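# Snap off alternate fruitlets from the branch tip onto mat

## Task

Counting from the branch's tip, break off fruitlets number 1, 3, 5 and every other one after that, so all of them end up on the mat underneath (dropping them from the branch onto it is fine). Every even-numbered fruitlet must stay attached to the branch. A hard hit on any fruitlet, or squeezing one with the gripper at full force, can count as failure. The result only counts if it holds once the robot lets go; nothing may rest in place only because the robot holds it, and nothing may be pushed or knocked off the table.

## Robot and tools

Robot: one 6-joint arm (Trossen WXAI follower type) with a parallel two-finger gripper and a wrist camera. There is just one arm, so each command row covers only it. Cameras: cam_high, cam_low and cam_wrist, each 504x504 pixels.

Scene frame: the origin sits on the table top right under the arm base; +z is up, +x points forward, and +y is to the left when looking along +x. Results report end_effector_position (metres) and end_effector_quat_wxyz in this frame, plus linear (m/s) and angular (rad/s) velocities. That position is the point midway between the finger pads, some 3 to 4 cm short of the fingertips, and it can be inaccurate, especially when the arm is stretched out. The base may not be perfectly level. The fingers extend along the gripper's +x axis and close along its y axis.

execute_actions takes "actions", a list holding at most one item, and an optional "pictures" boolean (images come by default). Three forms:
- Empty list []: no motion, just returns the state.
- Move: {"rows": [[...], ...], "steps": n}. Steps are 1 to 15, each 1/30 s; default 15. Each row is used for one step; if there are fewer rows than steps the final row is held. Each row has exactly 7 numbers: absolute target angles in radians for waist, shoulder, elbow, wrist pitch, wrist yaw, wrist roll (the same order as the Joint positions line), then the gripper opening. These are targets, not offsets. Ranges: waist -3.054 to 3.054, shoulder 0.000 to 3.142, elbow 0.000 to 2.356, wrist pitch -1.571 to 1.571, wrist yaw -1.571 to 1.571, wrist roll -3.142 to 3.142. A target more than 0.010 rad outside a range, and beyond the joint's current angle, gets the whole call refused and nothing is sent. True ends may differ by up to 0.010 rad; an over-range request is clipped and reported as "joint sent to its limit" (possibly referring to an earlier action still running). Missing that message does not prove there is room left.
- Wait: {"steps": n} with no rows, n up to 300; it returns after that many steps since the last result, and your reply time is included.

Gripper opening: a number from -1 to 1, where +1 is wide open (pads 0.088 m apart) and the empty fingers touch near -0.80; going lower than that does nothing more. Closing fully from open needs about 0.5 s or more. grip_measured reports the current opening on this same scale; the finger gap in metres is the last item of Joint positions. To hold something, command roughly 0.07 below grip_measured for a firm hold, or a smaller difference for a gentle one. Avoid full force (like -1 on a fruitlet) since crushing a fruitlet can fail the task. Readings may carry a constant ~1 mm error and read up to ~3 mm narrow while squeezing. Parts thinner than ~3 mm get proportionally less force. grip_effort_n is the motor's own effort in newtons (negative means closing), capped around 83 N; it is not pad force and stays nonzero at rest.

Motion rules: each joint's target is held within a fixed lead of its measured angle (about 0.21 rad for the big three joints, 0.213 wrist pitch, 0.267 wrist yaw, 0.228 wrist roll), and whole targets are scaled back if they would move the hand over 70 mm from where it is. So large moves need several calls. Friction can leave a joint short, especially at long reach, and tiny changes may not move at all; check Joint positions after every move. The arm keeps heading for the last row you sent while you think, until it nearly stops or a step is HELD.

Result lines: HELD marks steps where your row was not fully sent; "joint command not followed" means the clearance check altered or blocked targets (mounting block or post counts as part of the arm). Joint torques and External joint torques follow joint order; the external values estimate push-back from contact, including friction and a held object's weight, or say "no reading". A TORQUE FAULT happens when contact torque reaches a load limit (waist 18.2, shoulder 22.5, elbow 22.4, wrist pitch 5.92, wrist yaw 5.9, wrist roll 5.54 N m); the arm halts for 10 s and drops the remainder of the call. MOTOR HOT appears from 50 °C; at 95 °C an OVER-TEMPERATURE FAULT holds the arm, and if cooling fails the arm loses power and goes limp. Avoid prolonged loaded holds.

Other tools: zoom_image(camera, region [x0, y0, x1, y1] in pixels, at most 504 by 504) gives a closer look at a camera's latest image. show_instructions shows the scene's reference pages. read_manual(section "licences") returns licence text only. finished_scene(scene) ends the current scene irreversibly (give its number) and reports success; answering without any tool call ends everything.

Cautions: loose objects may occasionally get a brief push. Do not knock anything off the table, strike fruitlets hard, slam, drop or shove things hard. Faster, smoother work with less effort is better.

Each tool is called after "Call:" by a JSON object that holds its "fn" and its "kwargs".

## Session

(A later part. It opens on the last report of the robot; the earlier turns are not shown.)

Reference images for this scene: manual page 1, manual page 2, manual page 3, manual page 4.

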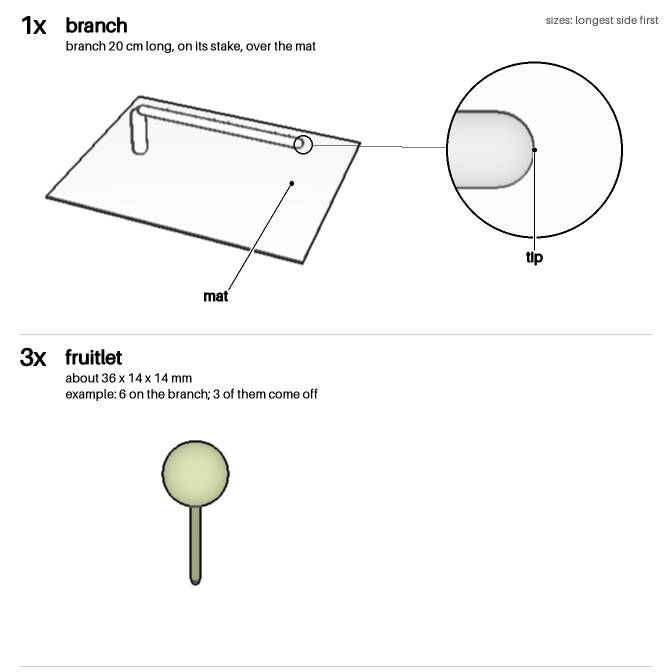

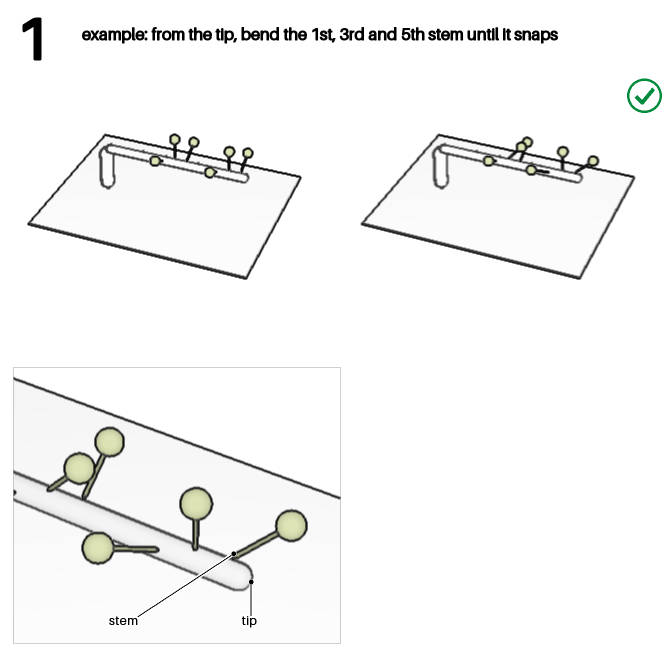

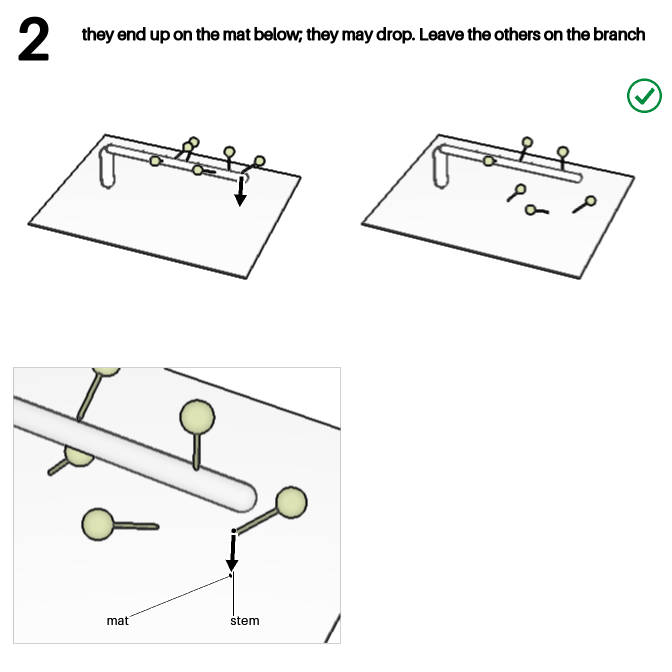

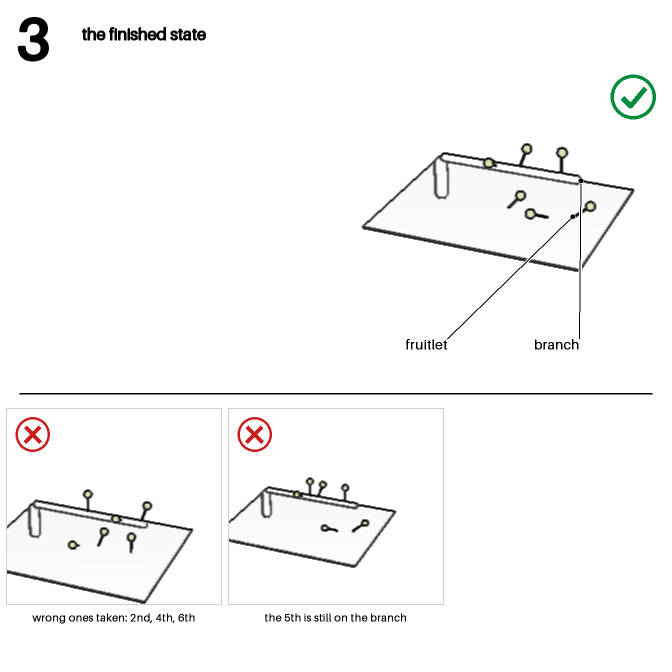

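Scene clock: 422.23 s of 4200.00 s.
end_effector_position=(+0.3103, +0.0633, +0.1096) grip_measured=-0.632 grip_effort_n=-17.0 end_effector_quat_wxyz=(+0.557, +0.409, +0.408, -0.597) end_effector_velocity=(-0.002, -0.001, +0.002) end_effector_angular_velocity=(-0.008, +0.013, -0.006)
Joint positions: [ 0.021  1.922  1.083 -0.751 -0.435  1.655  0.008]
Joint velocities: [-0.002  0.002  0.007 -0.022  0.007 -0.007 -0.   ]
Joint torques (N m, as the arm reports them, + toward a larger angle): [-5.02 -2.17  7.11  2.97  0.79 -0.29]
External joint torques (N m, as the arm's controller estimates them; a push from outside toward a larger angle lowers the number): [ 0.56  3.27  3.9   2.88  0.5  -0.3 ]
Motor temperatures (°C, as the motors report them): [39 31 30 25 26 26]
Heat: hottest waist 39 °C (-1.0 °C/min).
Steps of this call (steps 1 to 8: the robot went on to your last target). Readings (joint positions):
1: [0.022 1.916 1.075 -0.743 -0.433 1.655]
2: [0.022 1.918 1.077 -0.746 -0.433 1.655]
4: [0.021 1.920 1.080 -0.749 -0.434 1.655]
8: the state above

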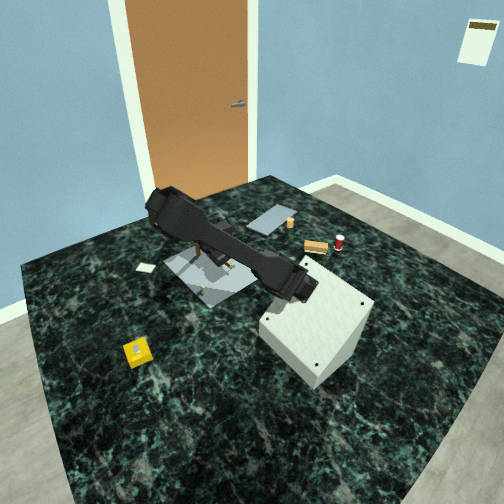

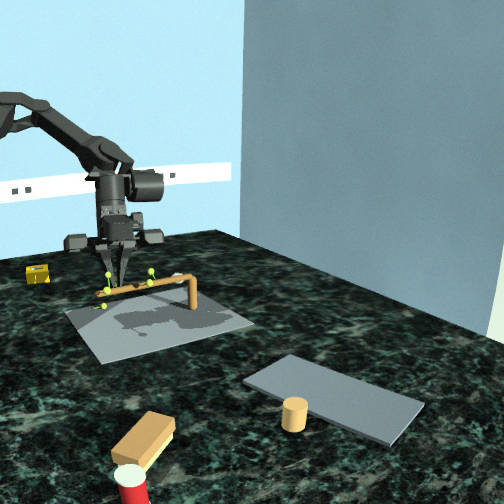

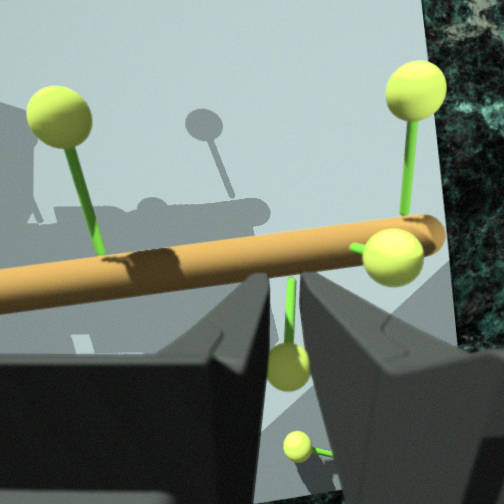

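Call:
{"fn": "execute_actions", "kwargs": {"actions": [{"rows":[[0.018,1.93,1.09,-0.70,-0.42,1.65,-0.635],[0.02,1.91,1.07,-0.695,-0.42,1.652,-0.635],[0.022,1.89,1.05,-0.69,-0.42,1.654,-0.635],[0.024,1.875,1.03,-0.685,-0.42,1.656,-0.635],[0.026,1.86,1.012,-0.68,-0.42,1.658,-0.635],[0.028,1.85,1.0,-0.675,-0.42,1.66,-0.635],[0.030,1.845,0.994,-0.672,-0.42,1.661,-0.635]],"steps":13}]}}

Scene clock: 455.60 s of 4200.00 s.
end_effector_position=(+0.3044, +0.0640, +0.1109) grip_measured=-0.632 grip_effort_n=-16.5 end_effector_quat_wxyz=(+0.581, +0.409, +0.404, -0.577) end_effector_velocity=(-0.006, +0.002, +0.000) end_effector_angular_velocity=(+0.008, -0.007, +0.020)
Joint positions: [ 0.027  1.859  1.004 -0.675 -0.422  1.655  0.008]
Joint velocities: [ 0.002 -0.032 -0.037  0.022 -0.007 -0.007 -0.   ]
Joint torques (N m, as the arm reports them, + toward a larger angle): [-4.22 -6.31  2.69  0.16  0.35  0.21]
External joint torques (N m, as the arm's controller estimates them; a push from outside toward a larger angle lowers the number): [ 1.03 -1.2  -0.53 -0.01  0.06  0.2 ]
Motor temperatures (°C, as the motors report them): [40 30 33 38 27 26]
Heat: hottest waist 40 °C (+0.0 °C/min).
Steps of this call (steps 1 to 30: the robot went on to your last target; steps 31 to 90: nothing new was sent; then 29.93 s passed at rest; steps 91 to 103: all 13 steps of this action). Readings (joint positions):
91: [0.021 1.923 1.083 -0.752 -0.435 1.655]
92: [0.021 1.919 1.079 -0.749 -0.435 1.655]
94: [0.021 1.902 1.057 -0.727 -0.434 1.655]
98: [0.026 1.869 1.017 -0.685 -0.425 1.655]
103: the state above

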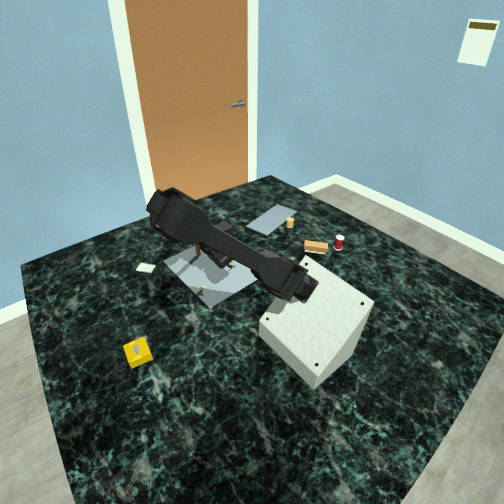

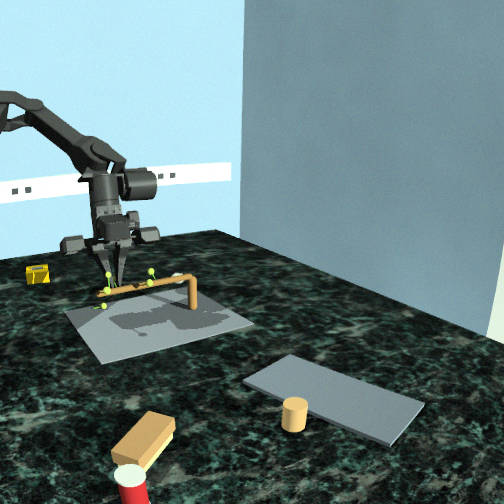

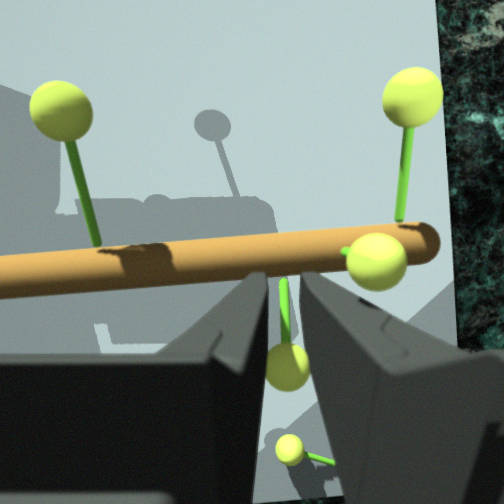

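Call:
{"fn": "execute_actions", "kwargs": {"actions": []}}

Scene clock: 485.57 s of 4200.00 s.
end_effector_position=(+0.3040, +0.0640, +0.1110) grip_measured=-0.632 grip_effort_n=-17.0 end_effector_quat_wxyz=(+0.581, +0.409, +0.403, -0.576) end_effector_velocity=(-0.002, +0.003, -0.000) end_effector_angular_velocity=(+0.021, +0.003, -0.014)
Joint positions: [ 0.027  1.856  1.001 -0.673 -0.421  1.655  0.008]
Joint velocities: [-0.002 -0.002 -0.002 -0.007 -0.022  0.007 -0.   ]
Joint torques (N m, as the arm reports them, + toward a larger angle): [-4.2  -6.34  2.63  0.1   0.33  0.22]
External joint torques (N m, as the arm's controller estimates them; a push from outside toward a larger angle lowers the number): [ 1.08 -1.23 -0.58 -0.06  0.03  0.21]
Motor temperatures (°C, as the motors report them): [39 32 31 32 27 26]
Heat: hottest waist 39 °C (+0.0 °C/min).
Steps of this call (steps 1 to 15: the robot went on to your last target; steps 16 to 90: nothing new was sent; then 26.97 s passed at rest). Readings (joint positions):
1: [0.027 1.858 1.003 -0.674 -0.421 1.655]
2: [0.027 1.858 1.002 -0.674 -0.421 1.655]
4: [0.027 1.857 1.002 -0.673 -0.421 1.655]
8: [0.027 1.857 1.001 -0.673 -0.421 1.655]
90: the state above
The arm was judged still, so your last target was given up. Only a new action makes it travel on or press farther. Fingers that are still opening or closing keep moving.

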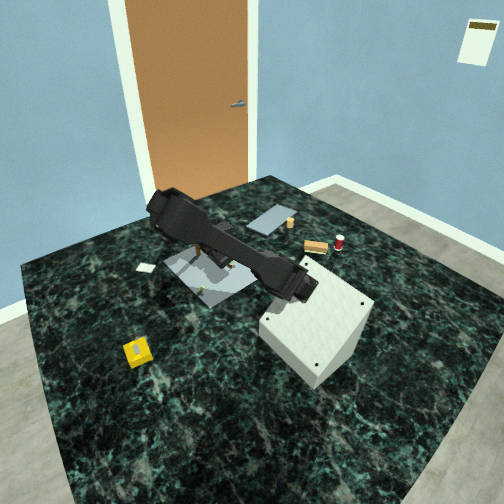

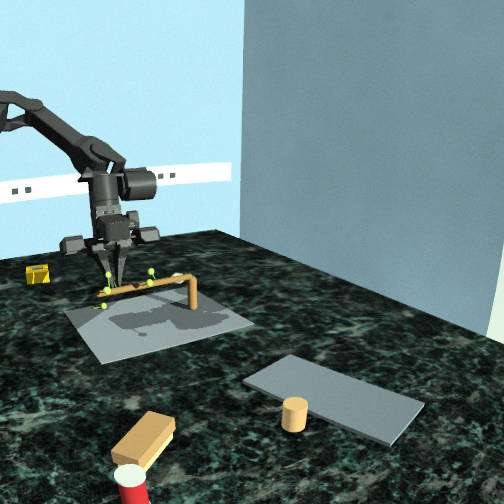

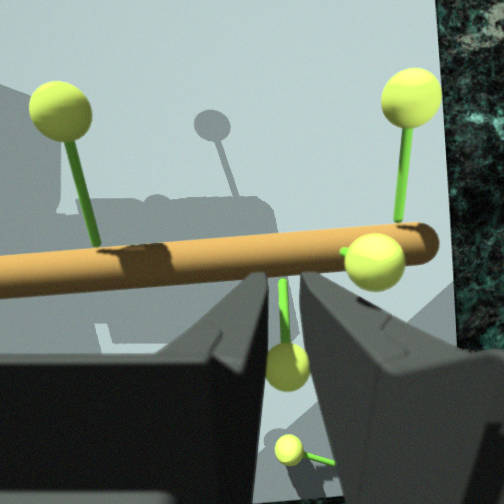

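Call:
{"fn": "execute_actions", "kwargs": {"actions": [{"rows":[[0.027,1.856,1.001,-0.673,-0.421,1.655,-0.45],[0.027,1.856,1.001,-0.673,-0.421,1.655,-0.45],[0.027,1.856,1.001,-0.673,-0.421,1.655,-0.45],[0.027,1.856,1.001,-0.673,-0.421,1.655,-0.45],[0.027,1.856,1.001,-0.673,-0.421,1.655,-0.45],[0.035,1.855,1.001,-0.670,-0.421,1.665,-0.45],[0.045,1.854,1.002,-0.667,-0.42,1.675,-0.45],[0.055,1.853,1.002,-0.663,-0.42,1.685,-0.45],[0.064,1.852,1.002,-0.659,-0.419,1.695,-0.45],[0.072,1.850,1.003,-0.655,-0.418,1.705,-0.45]],"steps":15}]}}

Scene clock: 527.37 s of 4200.00 s.
end_effector_position=(+0.3031, +0.0734, +0.1021) grip_measured=-0.454 grip_effort_n=12.8 end_effector_quat_wxyz=(+0.581, +0.407, +0.406, -0.577) end_effector_velocity=(-0.001, +0.003, -0.003) end_effector_angular_velocity=(-0.006, -0.002, -0.003)
Joint positions: [ 0.069  1.856  1.001 -0.659 -0.421  1.695  0.017]
Joint velocities: [ 0.017 -0.002 -0.002  0.007  0.007  0.022  0.   ]
Joint torques (N m, as the arm reports them, + toward a larger angle): [-4.4  -5.82  3.49  0.17  0.39  0.23]
External joint torques (N m, as the arm's controller estimates them; a push from outside toward a larger angle lowers the number): [ 1.02 -0.63  0.43  0.04  0.07  0.22]
Motor temperatures (°C, as the motors report them): [39 33 30 29 26 26]
Heat: hottest waist 39 °C (-1.0 °C/min).
Steps of this call (steps 1 to 90: nothing new was sent; then 38.30 s passed at rest; steps 91 to 105: all 15 steps of this action). Readings (joint positions):
91: [0.027 1.856 1.001 -0.673 -0.421 1.655]
92: [0.027 1.856 1.001 -0.673 -0.421 1.655]
94: [0.027 1.856 1.001 -0.673 -0.421 1.655]
98: [0.033 1.856 1.001 -0.671 -0.421 1.663]
105: the state above

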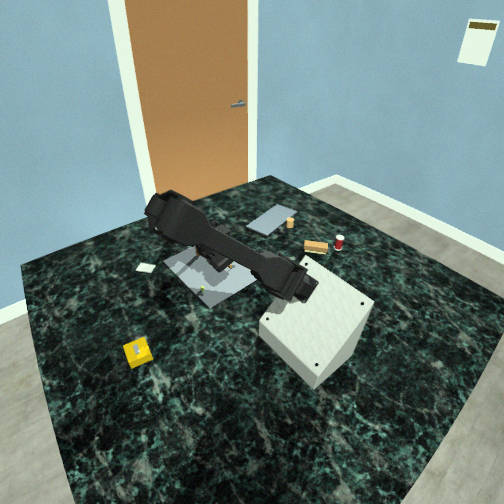

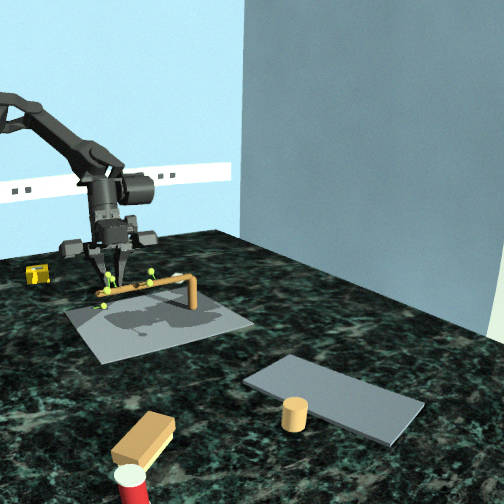

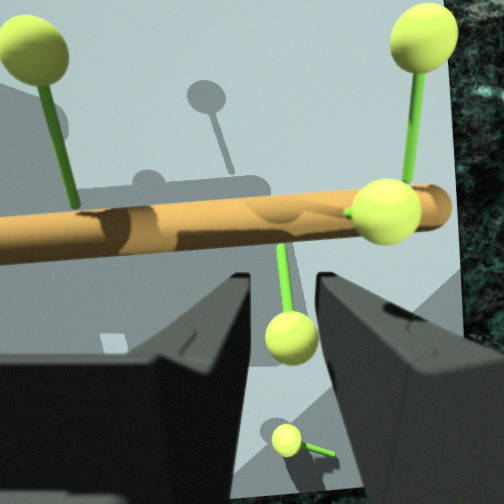

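Call:
{"fn": "execute_actions", "kwargs": {"actions": [{"rows":[[0.072,1.862,0.998,-0.652,-0.421,1.699,-0.45],[0.075,1.867,0.994,-0.646,-0.421,1.702,-0.45],[0.077,1.872,0.99,-0.641,-0.421,1.705,-0.45],[0.078,1.876,0.986,-0.637,-0.421,1.707,-0.45],[0.078,1.876,0.986,-0.637,-0.421,1.707,-0.45],[0.078,1.876,0.986,-0.637,-0.421,1.707,-0.45],[0.078,1.876,0.986,-0.637,-0.421,1.707,-0.45],[0.078,1.876,0.986,-0.637,-0.421,1.707,-0.52],[0.078,1.876,0.986,-0.637,-0.421,1.707,-0.56],[0.078,1.876,0.986,-0.637,-0.421,1.707,-0.59],[0.078,1.876,0.986,-0.637,-0.421,1.707,-0.615]],"steps":15}]}}

Scene clock: 540.40 s of 4200.00 s.
end_effector_position=(+0.3025, +0.0718, +0.0976) grip_measured=-0.595 grip_effort_n=-15.1 end_effector_quat_wxyz=(+0.580, +0.407, +0.406, -0.577) end_effector_velocity=(-0.000, +0.001, +0.001) end_effector_angular_velocity=(+0.007, +0.003, +0.003)
Joint positions: [ 0.075  1.865  0.992 -0.639 -0.421  1.7    0.01 ]
Joint velocities: [-0.002 -0.002  0.002 -0.007 -0.007 -0.007 -0.01 ]
Joint torques (N m, as the arm reports them, + toward a larger angle): [-4.22 -3.88  2.57  0.16  0.29  0.23]
External joint torques (N m, as the arm's controller estimates them; a push from outside toward a larger angle lowers the number): [ 1.07  1.33 -0.45  0.03  0.    0.22]
Motor temperatures (°C, as the motors report them): [39 33 30 28 26 26]
Heat: hottest waist 39 °C (-1.0 °C/min).
Steps of this call (steps 1 to 15: the robot went on to your last target; steps 16 to 90: nothing new was sent; then 9.53 s passed at rest; steps 91 to 105: all 15 steps of this action). Readings (joint positions):
91: [0.069 1.856 1.001 -0.657 -0.421 1.698]
92: [0.070 1.856 1.001 -0.655 -0.421 1.698]
94: [0.072 1.857 0.999 -0.647 -0.421 1.698]
98: [0.075 1.863 0.995 -0.642 -0.421 1.700]
105: the state above

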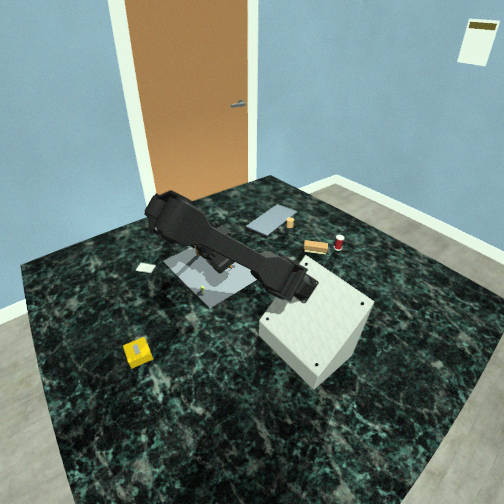

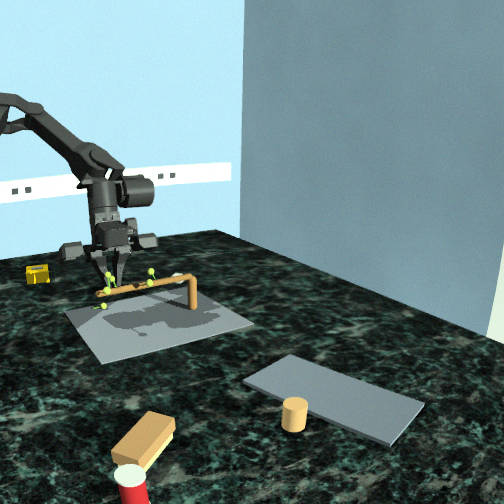

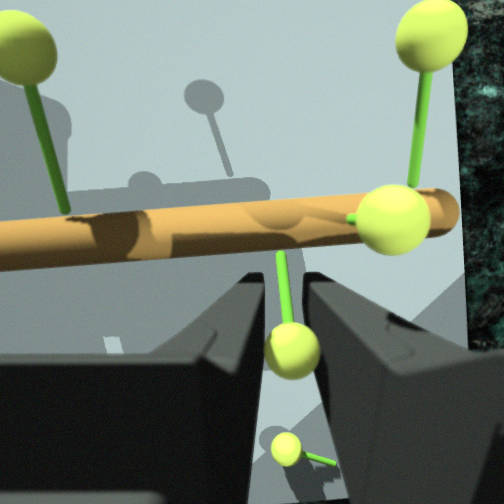

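Call:
{"fn": "execute_actions", "kwargs": {"actions": [{"rows":[[0.078,1.876,0.986,-0.637,-0.421,1.707,-0.615]],"steps":8}]}}

Scene clock: 543.20 s of 4200.00 s.
end_effector_position=(+0.3025, +0.0718, +0.0976) grip_measured=-0.612 grip_effort_n=-15.1 end_effector_quat_wxyz=(+0.580, +0.407, +0.406, -0.577) end_effector_velocity=(-0.002, +0.000, +0.000) end_effector_angular_velocity=(+0.006, +0.007, -0.000)
Joint positions: [ 0.075  1.865  0.992 -0.639 -0.421  1.701  0.009]
Joint velocities: [-0.002 -0.002 -0.002 -0.007 -0.007 -0.007 -0.   ]
Joint torques (N m, as the arm reports them, + toward a larger angle): [-4.22 -3.93  2.54  0.15  0.29  0.22]
External joint torques (N m, as the arm's controller estimates them; a push from outside toward a larger angle lowers the number): [ 1.03  1.27 -0.47  0.03  0.    0.22]
Motor temperatures (°C, as the motors report them): [39 33 30 28 26 26]
Heat: hottest waist 39 °C (+0.0 °C/min).
Steps of this call (steps 1 to 15: the robot went on to your last target; steps 16 to 76: nothing new was sent; steps 77 to 84: all 8 steps of this action). Readings (joint positions):
77: [0.075 1.865 0.992 -0.639 -0.421 1.700]
78: [0.075 1.865 0.992 -0.639 -0.421 1.700]
80: [0.075 1.865 0.992 -0.639 -0.421 1.700]
84: the state above

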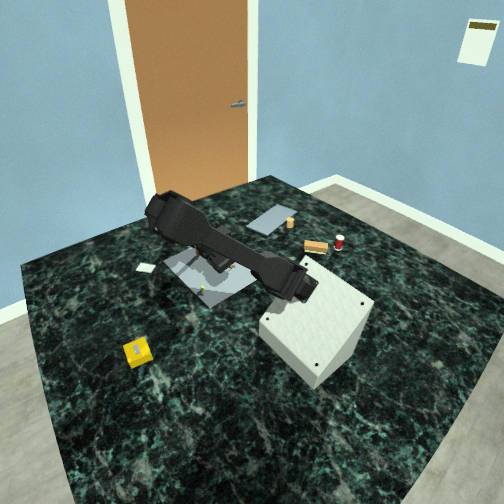

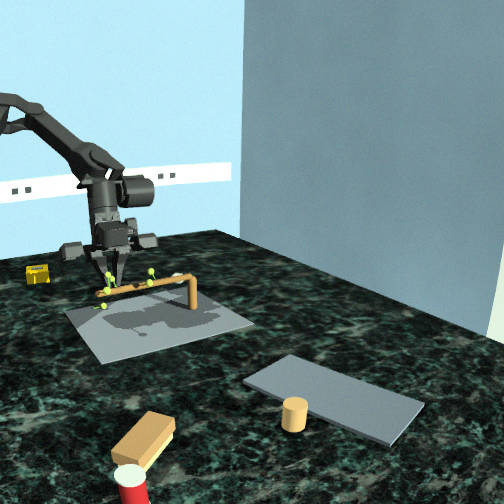

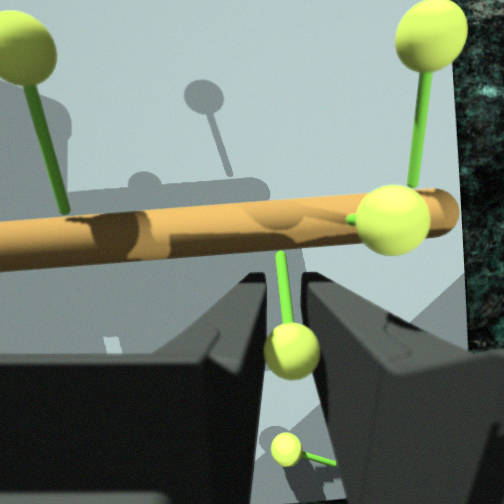

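Call:
{"fn": "zoom_image", "kwargs": {"camera": "cam_wrist", "region": [220, 260, 380, 420]}}

Call:
{"fn": "zoom_image", "kwargs": {"camera": "cam_low", "region": [80, 250, 160, 310]}}

Region (220, 260, 380, 420) of cam_wrist's 504x504 image, scaled by 3.150, with more detail than that image has.

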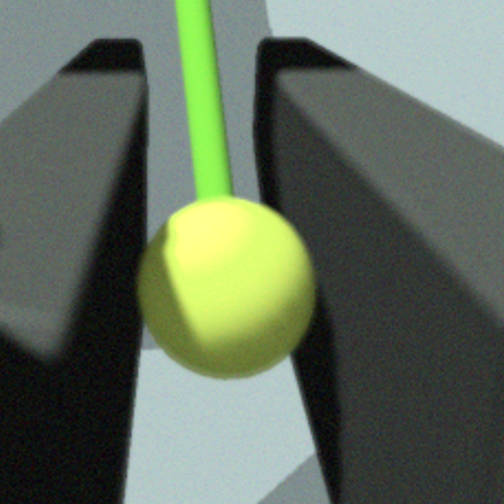

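Region (80, 250, 160, 310) of cam_low's 504x504 image, scaled by 6.300, with more detail than that image has; it fills the top 378 rows of this view, and the rest is white.

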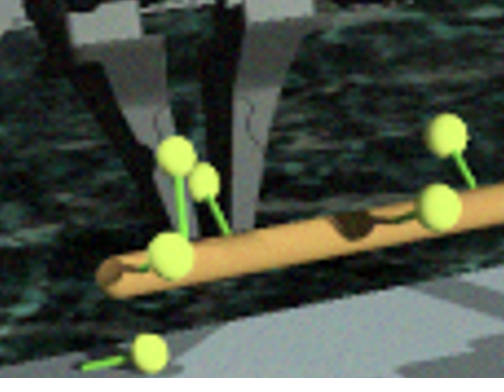

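Call:
{"fn": "execute_actions", "kwargs": {"actions": [{"rows":[[0.075,1.876,0.986,-0.637,-0.421,1.700,-0.42],[0.075,1.876,0.986,-0.637,-0.421,1.700,-0.42],[0.075,1.876,0.986,-0.637,-0.421,1.700,-0.42],[0.075,1.876,0.986,-0.637,-0.421,1.700,-0.42],[0.075,1.876,0.986,-0.637,-0.421,1.700,-0.42],[0.069,1.878,0.985,-0.638,-0.421,1.692,-0.42],[0.063,1.880,0.983,-0.638,-0.421,1.684,-0.42],[0.057,1.881,0.982,-0.638,-0.421,1.677,-0.42],[0.052,1.882,0.981,-0.638,-0.421,1.671,-0.42],[0.048,1.883,0.980,-0.638,-0.421,1.668,-0.42]],"steps":15}]}}

Scene clock: 578.53 s of 4200.00 s.
end_effector_position=(+0.3021, +0.0654, +0.1001) grip_measured=-0.424 grip_effort_n=12.8 end_effector_quat_wxyz=(+0.580, +0.407, +0.407, -0.577) end_effector_velocity=(-0.005, -0.001, -0.001) end_effector_angular_velocity=(+0.005, +0.026, +0.000)
Joint positions: [ 0.054  1.871  0.987 -0.639 -0.424  1.676  0.018]
Joint velocities: [-0.002  0.002 -0.002 -0.022 -0.007 -0.022  0.001]
Joint torques (N m, as the arm reports them, + toward a larger angle): [-4.81 -3.83  2.49  0.11  0.41 -0.23]
External joint torques (N m, as the arm's controller estimates them; a push from outside toward a larger angle lowers the number): [ 0.55  1.29 -0.53 -0.03  0.11 -0.23]
Motor temperatures (°C, as the motors report them): [39 31 30 27 26 26]
Heat: hottest waist 39 °C (+0.0 °C/min).
Steps of this call (steps 1 to 15: the robot went on to your last target; steps 16 to 90: nothing new was sent; then 31.83 s passed at rest; steps 91 to 105: all 15 steps of this action). Readings (joint positions):
91: [0.075 1.865 0.992 -0.639 -0.421 1.701]
92: [0.075 1.865 0.992 -0.639 -0.421 1.701]
94: [0.075 1.865 0.992 -0.639 -0.421 1.701]
98: [0.072 1.867 0.991 -0.639 -0.421 1.696]
105: the state above

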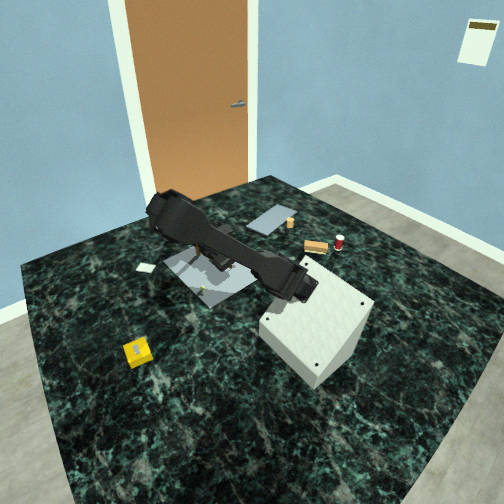

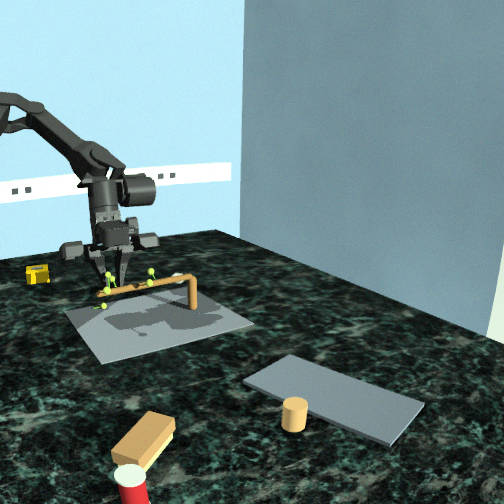

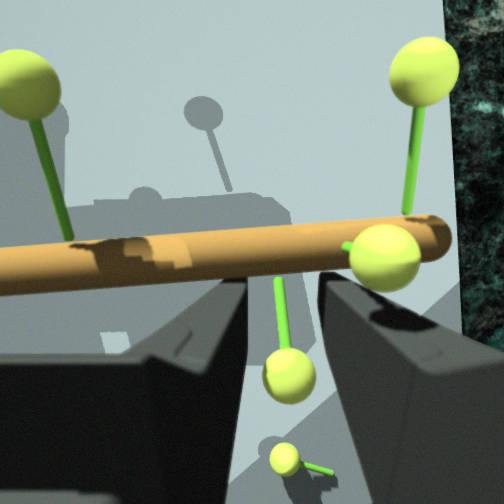

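Call:
{"fn": "execute_actions", "kwargs": {"actions": [{"rows":[[0.05,1.875,0.985,-0.639,-0.424,1.674,-0.5],[0.05,1.875,0.985,-0.639,-0.424,1.674,-0.53],[0.05,1.875,0.985,-0.639,-0.424,1.674,-0.56],[0.05,1.875,0.985,-0.639,-0.424,1.674,-0.58],[0.05,1.875,0.985,-0.639,-0.424,1.674,-0.6],[0.05,1.875,0.985,-0.639,-0.424,1.674,-0.618]],"steps":15}]}}

Call:
{"fn": "zoom_image", "kwargs": {"camera": "cam_wrist", "region": [220, 260, 380, 420]}}

Scene clock: 584.43 s of 4200.00 s.
end_effector_position=(+0.3022, +0.0652, +0.1001) grip_measured=-0.613 grip_effort_n=-15.1 end_effector_quat_wxyz=(+0.580, +0.407, +0.408, -0.576) end_effector_velocity=(-0.000, -0.001, +0.002) end_effector_angular_velocity=(-0.008, +0.002, +0.004)
Joint positions: [ 0.053  1.872  0.987 -0.639 -0.424  1.674  0.009]
Joint velocities: [-0.002 -0.002  0.002 -0.007  0.007 -0.007 -0.002]
Joint torques (N m, as the arm reports them, + toward a larger angle): [-4.66 -4.68  3.02  0.03  0.3  -0.01]
External joint torques (N m, as the arm's controller estimates them; a push from outside toward a larger angle lowers the number): [ 0.65  0.52 -0.1  -0.13  0.01 -0.01]
Motor temperatures (°C, as the motors report them): [39 31 30 27 26 26]
Heat: hottest waist 39 °C (+0.0 °C/min).
Steps of this call (steps 1 to 15: the robot went on to your last target; steps 16 to 90: nothing new was sent; then 2.40 s passed at rest; steps 91 to 105: all 15 steps of this action). Readings (joint positions):
91: [0.054 1.872 0.987 -0.639 -0.424 1.674]
92: [0.054 1.872 0.987 -0.639 -0.424 1.674]
94: [0.053 1.872 0.987 -0.639 -0.424 1.674]
98: [0.053 1.872 0.987 -0.639 -0.424 1.674]
105: the state above

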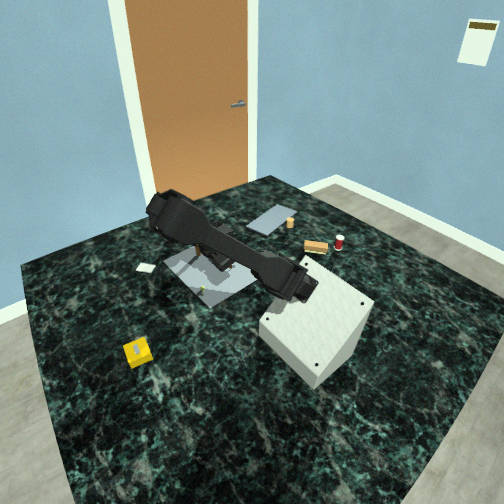

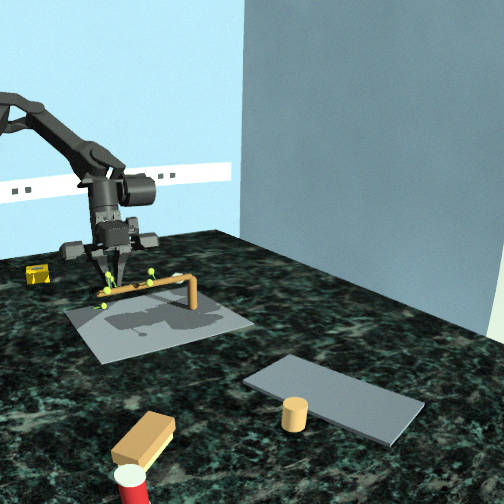

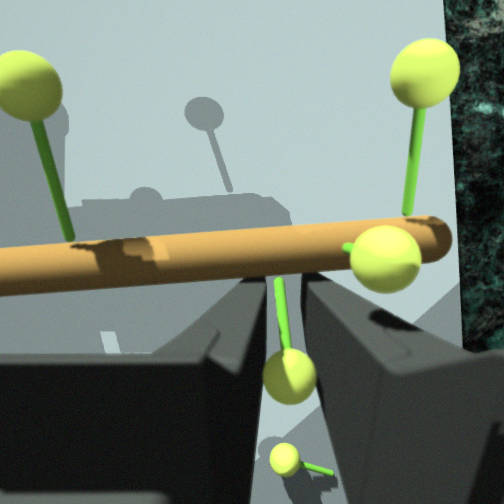

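Region (220, 260, 380, 420) of cam_wrist's 504x504 image, scaled by 3.150, with more detail than that image has.

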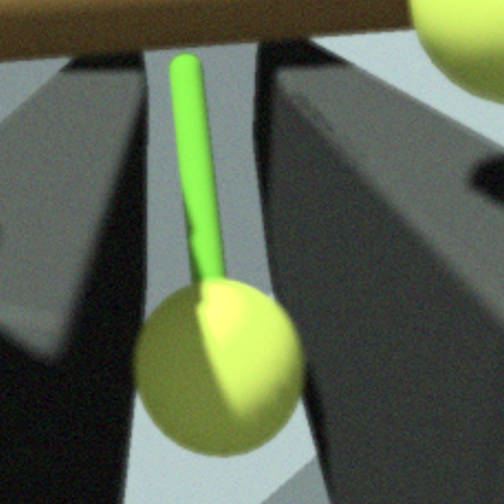

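Call:
{"fn": "execute_actions", "kwargs": {"actions": [{"rows":[[0.05,1.875,0.985,-0.639,-0.424,1.674,-0.63]],"steps":10}]}}

Scene clock: 600.63 s of 4200.00 s.
end_effector_position=(+0.3022, +0.0651, +0.1002) grip_measured=-0.627 grip_effort_n=-15.1 end_effector_quat_wxyz=(+0.580, +0.407, +0.407, -0.576) end_effector_velocity=(-0.002, +0.000, +0.000) end_effector_angular_velocity=(+0.007, +0.012, +0.014)
Joint positions: [ 0.053  1.872  0.987 -0.639 -0.424  1.674  0.008]
Joint velocities: [-0.002 -0.002 -0.002 -0.007 -0.007 -0.022 -0.   ]
Joint torques (N m, as the arm reports them, + toward a larger angle): [-4.66 -4.73  3.01  0.02  0.3  -0.02]
External joint torques (N m, as the arm's controller estimates them; a push from outside toward a larger angle lowers the number): [ 0.63  0.44 -0.07 -0.13  0.01 -0.02]
Motor temperatures (°C, as the motors report them): [39 31 30 27 26 26]
Heat: hottest waist 39 °C (+0.0 °C/min).
Steps of this call (steps 1 to 15: the robot went on to your last target; steps 16 to 90: nothing new was sent; then 12.87 s passed at rest; steps 91 to 100: all 10 steps of this action). Readings (joint positions):
91: [0.053 1.872 0.987 -0.639 -0.424 1.674]
92: [0.053 1.872 0.987 -0.639 -0.424 1.674]
94: [0.053 1.872 0.987 -0.639 -0.424 1.674]
98: [0.053 1.872 0.987 -0.639 -0.424 1.674]
100: the state above

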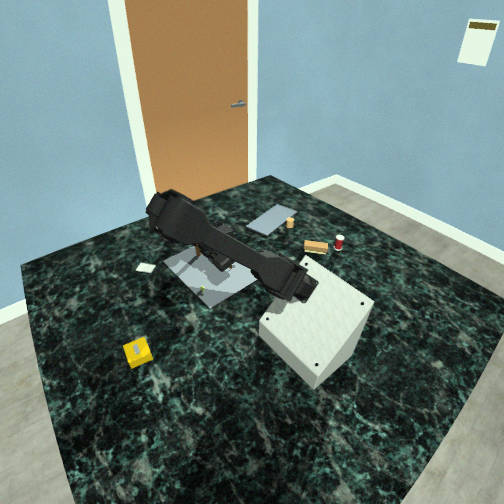

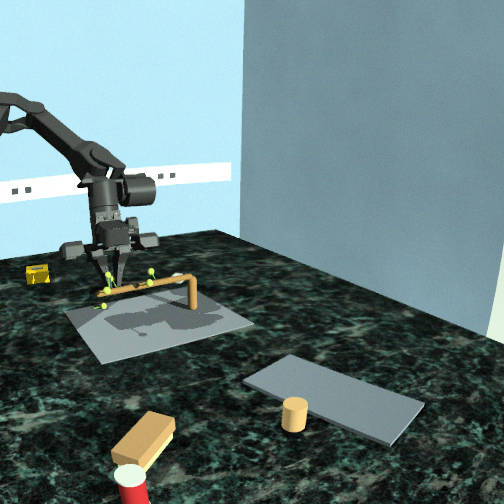

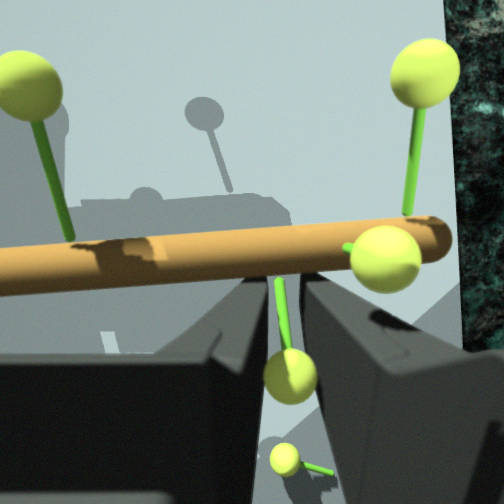

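Call:
{"fn": "zoom_image", "kwargs": {"camera": "cam_wrist", "region": [240, 320, 340, 420]}}

Call:
{"fn": "zoom_image", "kwargs": {"camera": "cam_low", "region": [90, 255, 140, 305]}}

Region (240, 320, 340, 420) of cam_wrist's 504x504 image, scaled by 5.040, with more detail than that image has.

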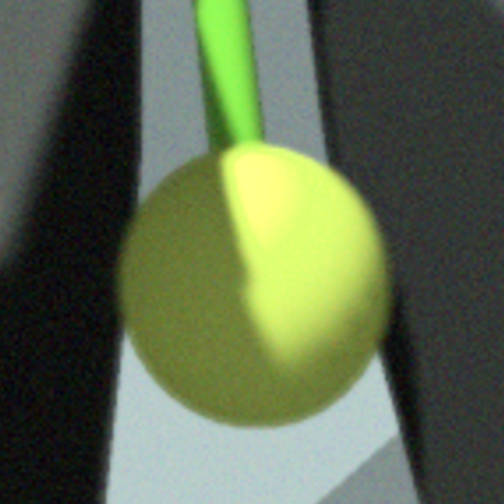

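Region (90, 255, 140, 305) of cam_low's 504x504 image, scaled by 10.080, with more detail than that image has.

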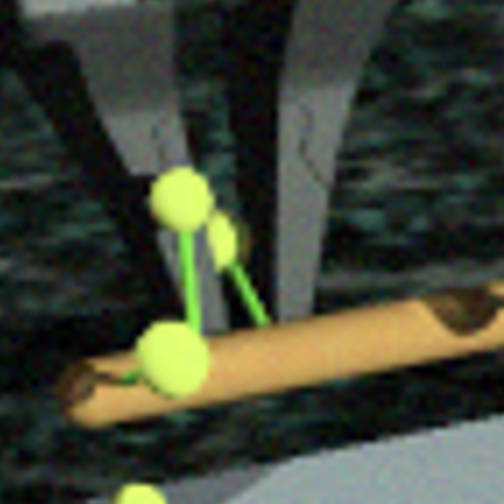

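Call:
{"fn": "execute_actions", "kwargs": {"actions": [{"rows":[[0.053,1.872,0.987,-0.639,-0.424,1.674,-0.45],[0.053,1.872,0.987,-0.639,-0.424,1.674,-0.45],[0.053,1.872,0.987,-0.639,-0.424,1.674,-0.45],[0.053,1.872,0.987,-0.639,-0.424,1.674,-0.45],[0.059,1.868,0.99,-0.639,-0.423,1.682,-0.45],[0.065,1.864,0.993,-0.639,-0.422,1.69,-0.45],[0.071,1.860,0.996,-0.639,-0.421,1.698,-0.45],[0.076,1.857,0.998,-0.639,-0.42,1.704,-0.45],[0.076,1.857,0.998,-0.639,-0.42,1.704,-0.45],[0.076,1.857,0.998,-0.639,-0.42,1.704,-0.45],[0.076,1.857,0.998,-0.639,-0.42,1.704,-0.55],[0.076,1.857,0.998,-0.639,-0.42,1.704,-0.59],[0.076,1.857,0.998,-0.639,-0.42,1.704,-0.61],[0.076,1.857,0.998,-0.639,-0.42,1.704,-0.63]],"steps":15}]}}

Call:
{"fn": "execute_actions", "kwargs": {"actions": [{"rows":[[0.076,1.857,0.998,-0.639,-0.42,1.704,-0.63]],"steps":8}]}}

Scene clock: 677.20 s of 4200.00 s.
end_effector_position=(+0.3022, +0.0712, +0.0973) grip_measured=-0.580 grip_effort_n=-15.1 end_effector_quat_wxyz=(+0.580, +0.407, +0.408, -0.577) end_effector_velocity=(+0.001, +0.005, +0.004) end_effector_angular_velocity=(+0.008, -0.005, -0.007)
Joint positions: [ 0.074  1.868  0.991 -0.639 -0.424  1.696  0.011]
Joint velocities: [-0.002 -0.012  0.012 -0.022 -0.007  0.007 -0.026]
Joint torques (N m, as the arm reports them, + toward a larger angle): [-4.24 -6.22  3.84  0.02  0.41  0.24]
External joint torques (N m, as the arm's controller estimates them; a push from outside toward a larger angle lowers the number): [ 1.06 -1.04  0.84 -0.11  0.12  0.24]
Motor temperatures (°C, as the motors report them): [40 31 30 26 26 26]
Heat: hottest waist 40 °C (+0.0 °C/min).
Steps of this call (steps 1 to 15: the robot went on to your last target; steps 16 to 90: nothing new was sent; then 73.07 s passed at rest; steps 91 to 105: all 15 steps of this action). Readings (joint positions):
91: [0.053 1.872 0.987 -0.639 -0.425 1.674]
92: [0.053 1.872 0.987 -0.639 -0.425 1.674]
94: [0.053 1.872 0.987 -0.639 -0.426 1.674]
98: [0.061 1.871 0.988 -0.639 -0.425 1.684]
105: the state above

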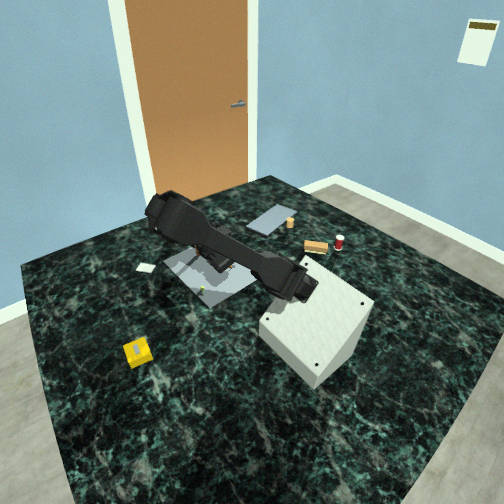

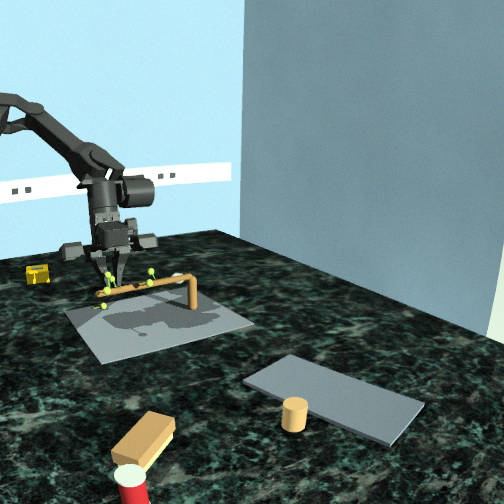

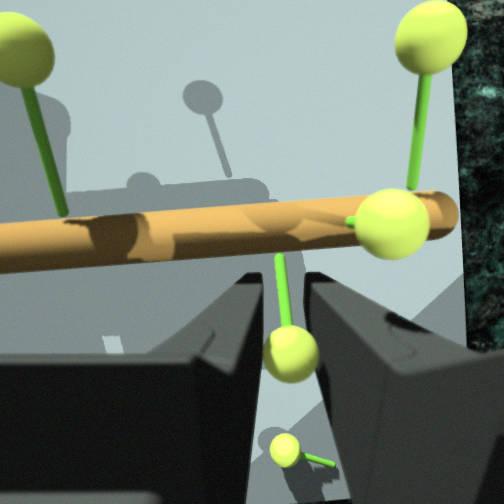

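Scene clock: 677.47 s of 4200.00 s.
end_effector_position=(+0.3024, +0.0712, +0.0974) grip_measured=-0.624 grip_effort_n=-15.1 end_effector_quat_wxyz=(+0.580, +0.407, +0.407, -0.577) end_effector_velocity=(-0.002, -0.001, +0.001) end_effector_angular_velocity=(+0.006, -0.001, -0.018)
Joint positions: [ 0.074  1.867  0.992 -0.639 -0.423  1.697  0.008]
Joint velocities: [-0.007 -0.002 -0.002 -0.007 -0.007  0.007 -0.002]
Joint torques (N m, as the arm reports them, + toward a larger angle): [-4.23 -6.3   3.88  0.01  0.41  0.22]
External joint torques (N m, as the arm's controller estimates them; a push from outside toward a larger angle lowers the number): [ 1.09 -1.1   0.86 -0.12  0.11  0.22]
Motor temperatures (°C, as the motors report them): [40 31 30 26 26 26]
Heat: hottest waist 40 °C (+0.0 °C/min).
Steps of this call (steps 1 to 8: all 8 steps of this action). Readings (joint positions):
1: [0.074 1.868 0.992 -0.639 -0.423 1.697]
2: [0.074 1.867 0.992 -0.639 -0.423 1.697]
4: [0.074 1.867 0.992 -0.639 -0.423 1.697]
8: the state above

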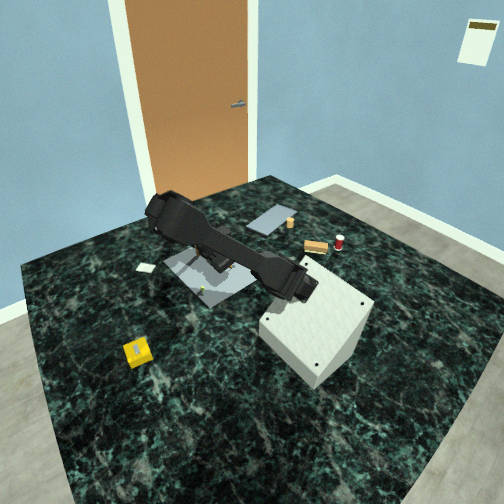

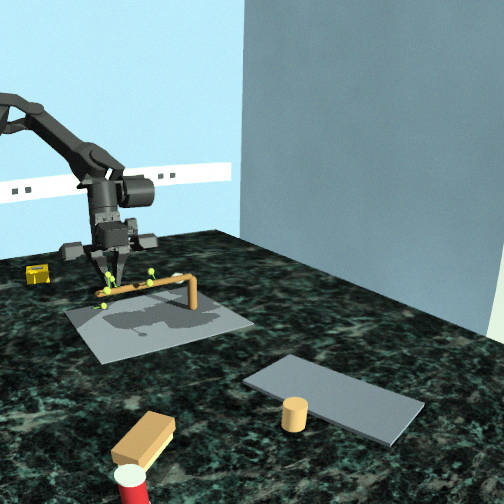

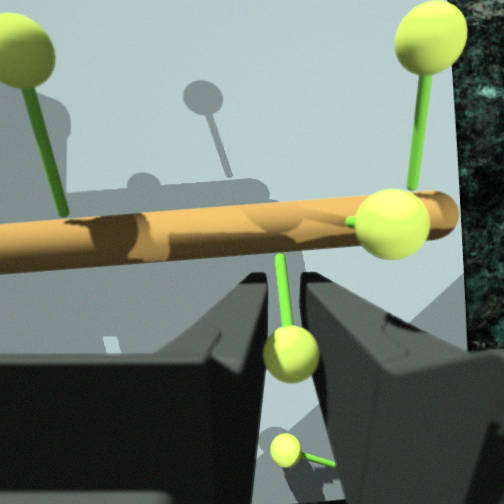

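Call:
{"fn": "execute_actions", "kwargs": {"actions": [{"rows":[[0.076,1.857,0.998,-0.639,-0.42,1.704,-0.645]],"steps":8}]}}

Scene clock: 715.90 s of 4200.00 s.
end_effector_position=(+0.3024, +0.0712, +0.0974) grip_measured=-0.641 grip_effort_n=-15.1 end_effector_quat_wxyz=(+0.580, +0.407, +0.407, -0.577) end_effector_velocity=(+0.001, -0.000, +0.001) end_effector_angular_velocity=(+0.008, -0.007, +0.006)
Joint positions: [ 0.074  1.867  0.992 -0.639 -0.423  1.698  0.008]
Joint velocities: [-0.007 -0.002 -0.002  0.007 -0.007 -0.007 -0.001]
Joint torques (N m, as the arm reports them, + toward a larger angle): [-4.23 -6.28  3.88  0.    0.4   0.22]
External joint torques (N m, as the arm's controller estimates them; a push from outside toward a larger angle lowers the number): [ 1.09 -1.05  0.8  -0.14  0.11  0.22]
Motor temperatures (°C, as the motors report them): [39 33 30 26 26 26]
Heat: hottest waist 39 °C (-1.0 °C/min).
Steps of this call (steps 1 to 15: the robot went on to your last target; steps 16 to 90: nothing new was sent; then 35.17 s passed at rest; steps 91 to 98: all 8 steps of this action). Readings (joint positions):
91: [0.074 1.867 0.992 -0.639 -0.423 1.698]
92: [0.074 1.867 0.992 -0.639 -0.423 1.698]
94: [0.074 1.867 0.992 -0.639 -0.423 1.698]
98: the state above

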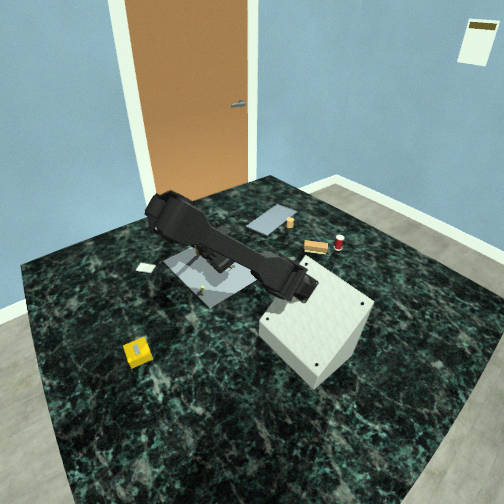

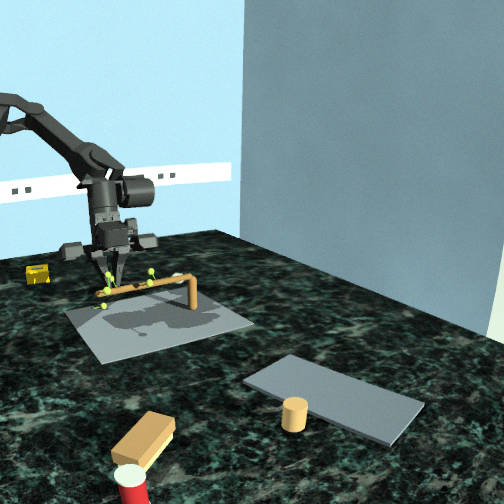

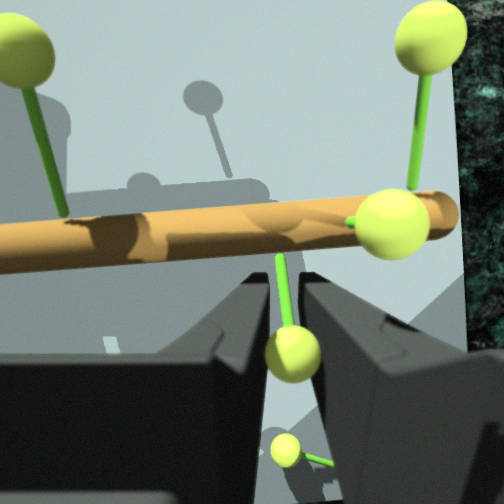

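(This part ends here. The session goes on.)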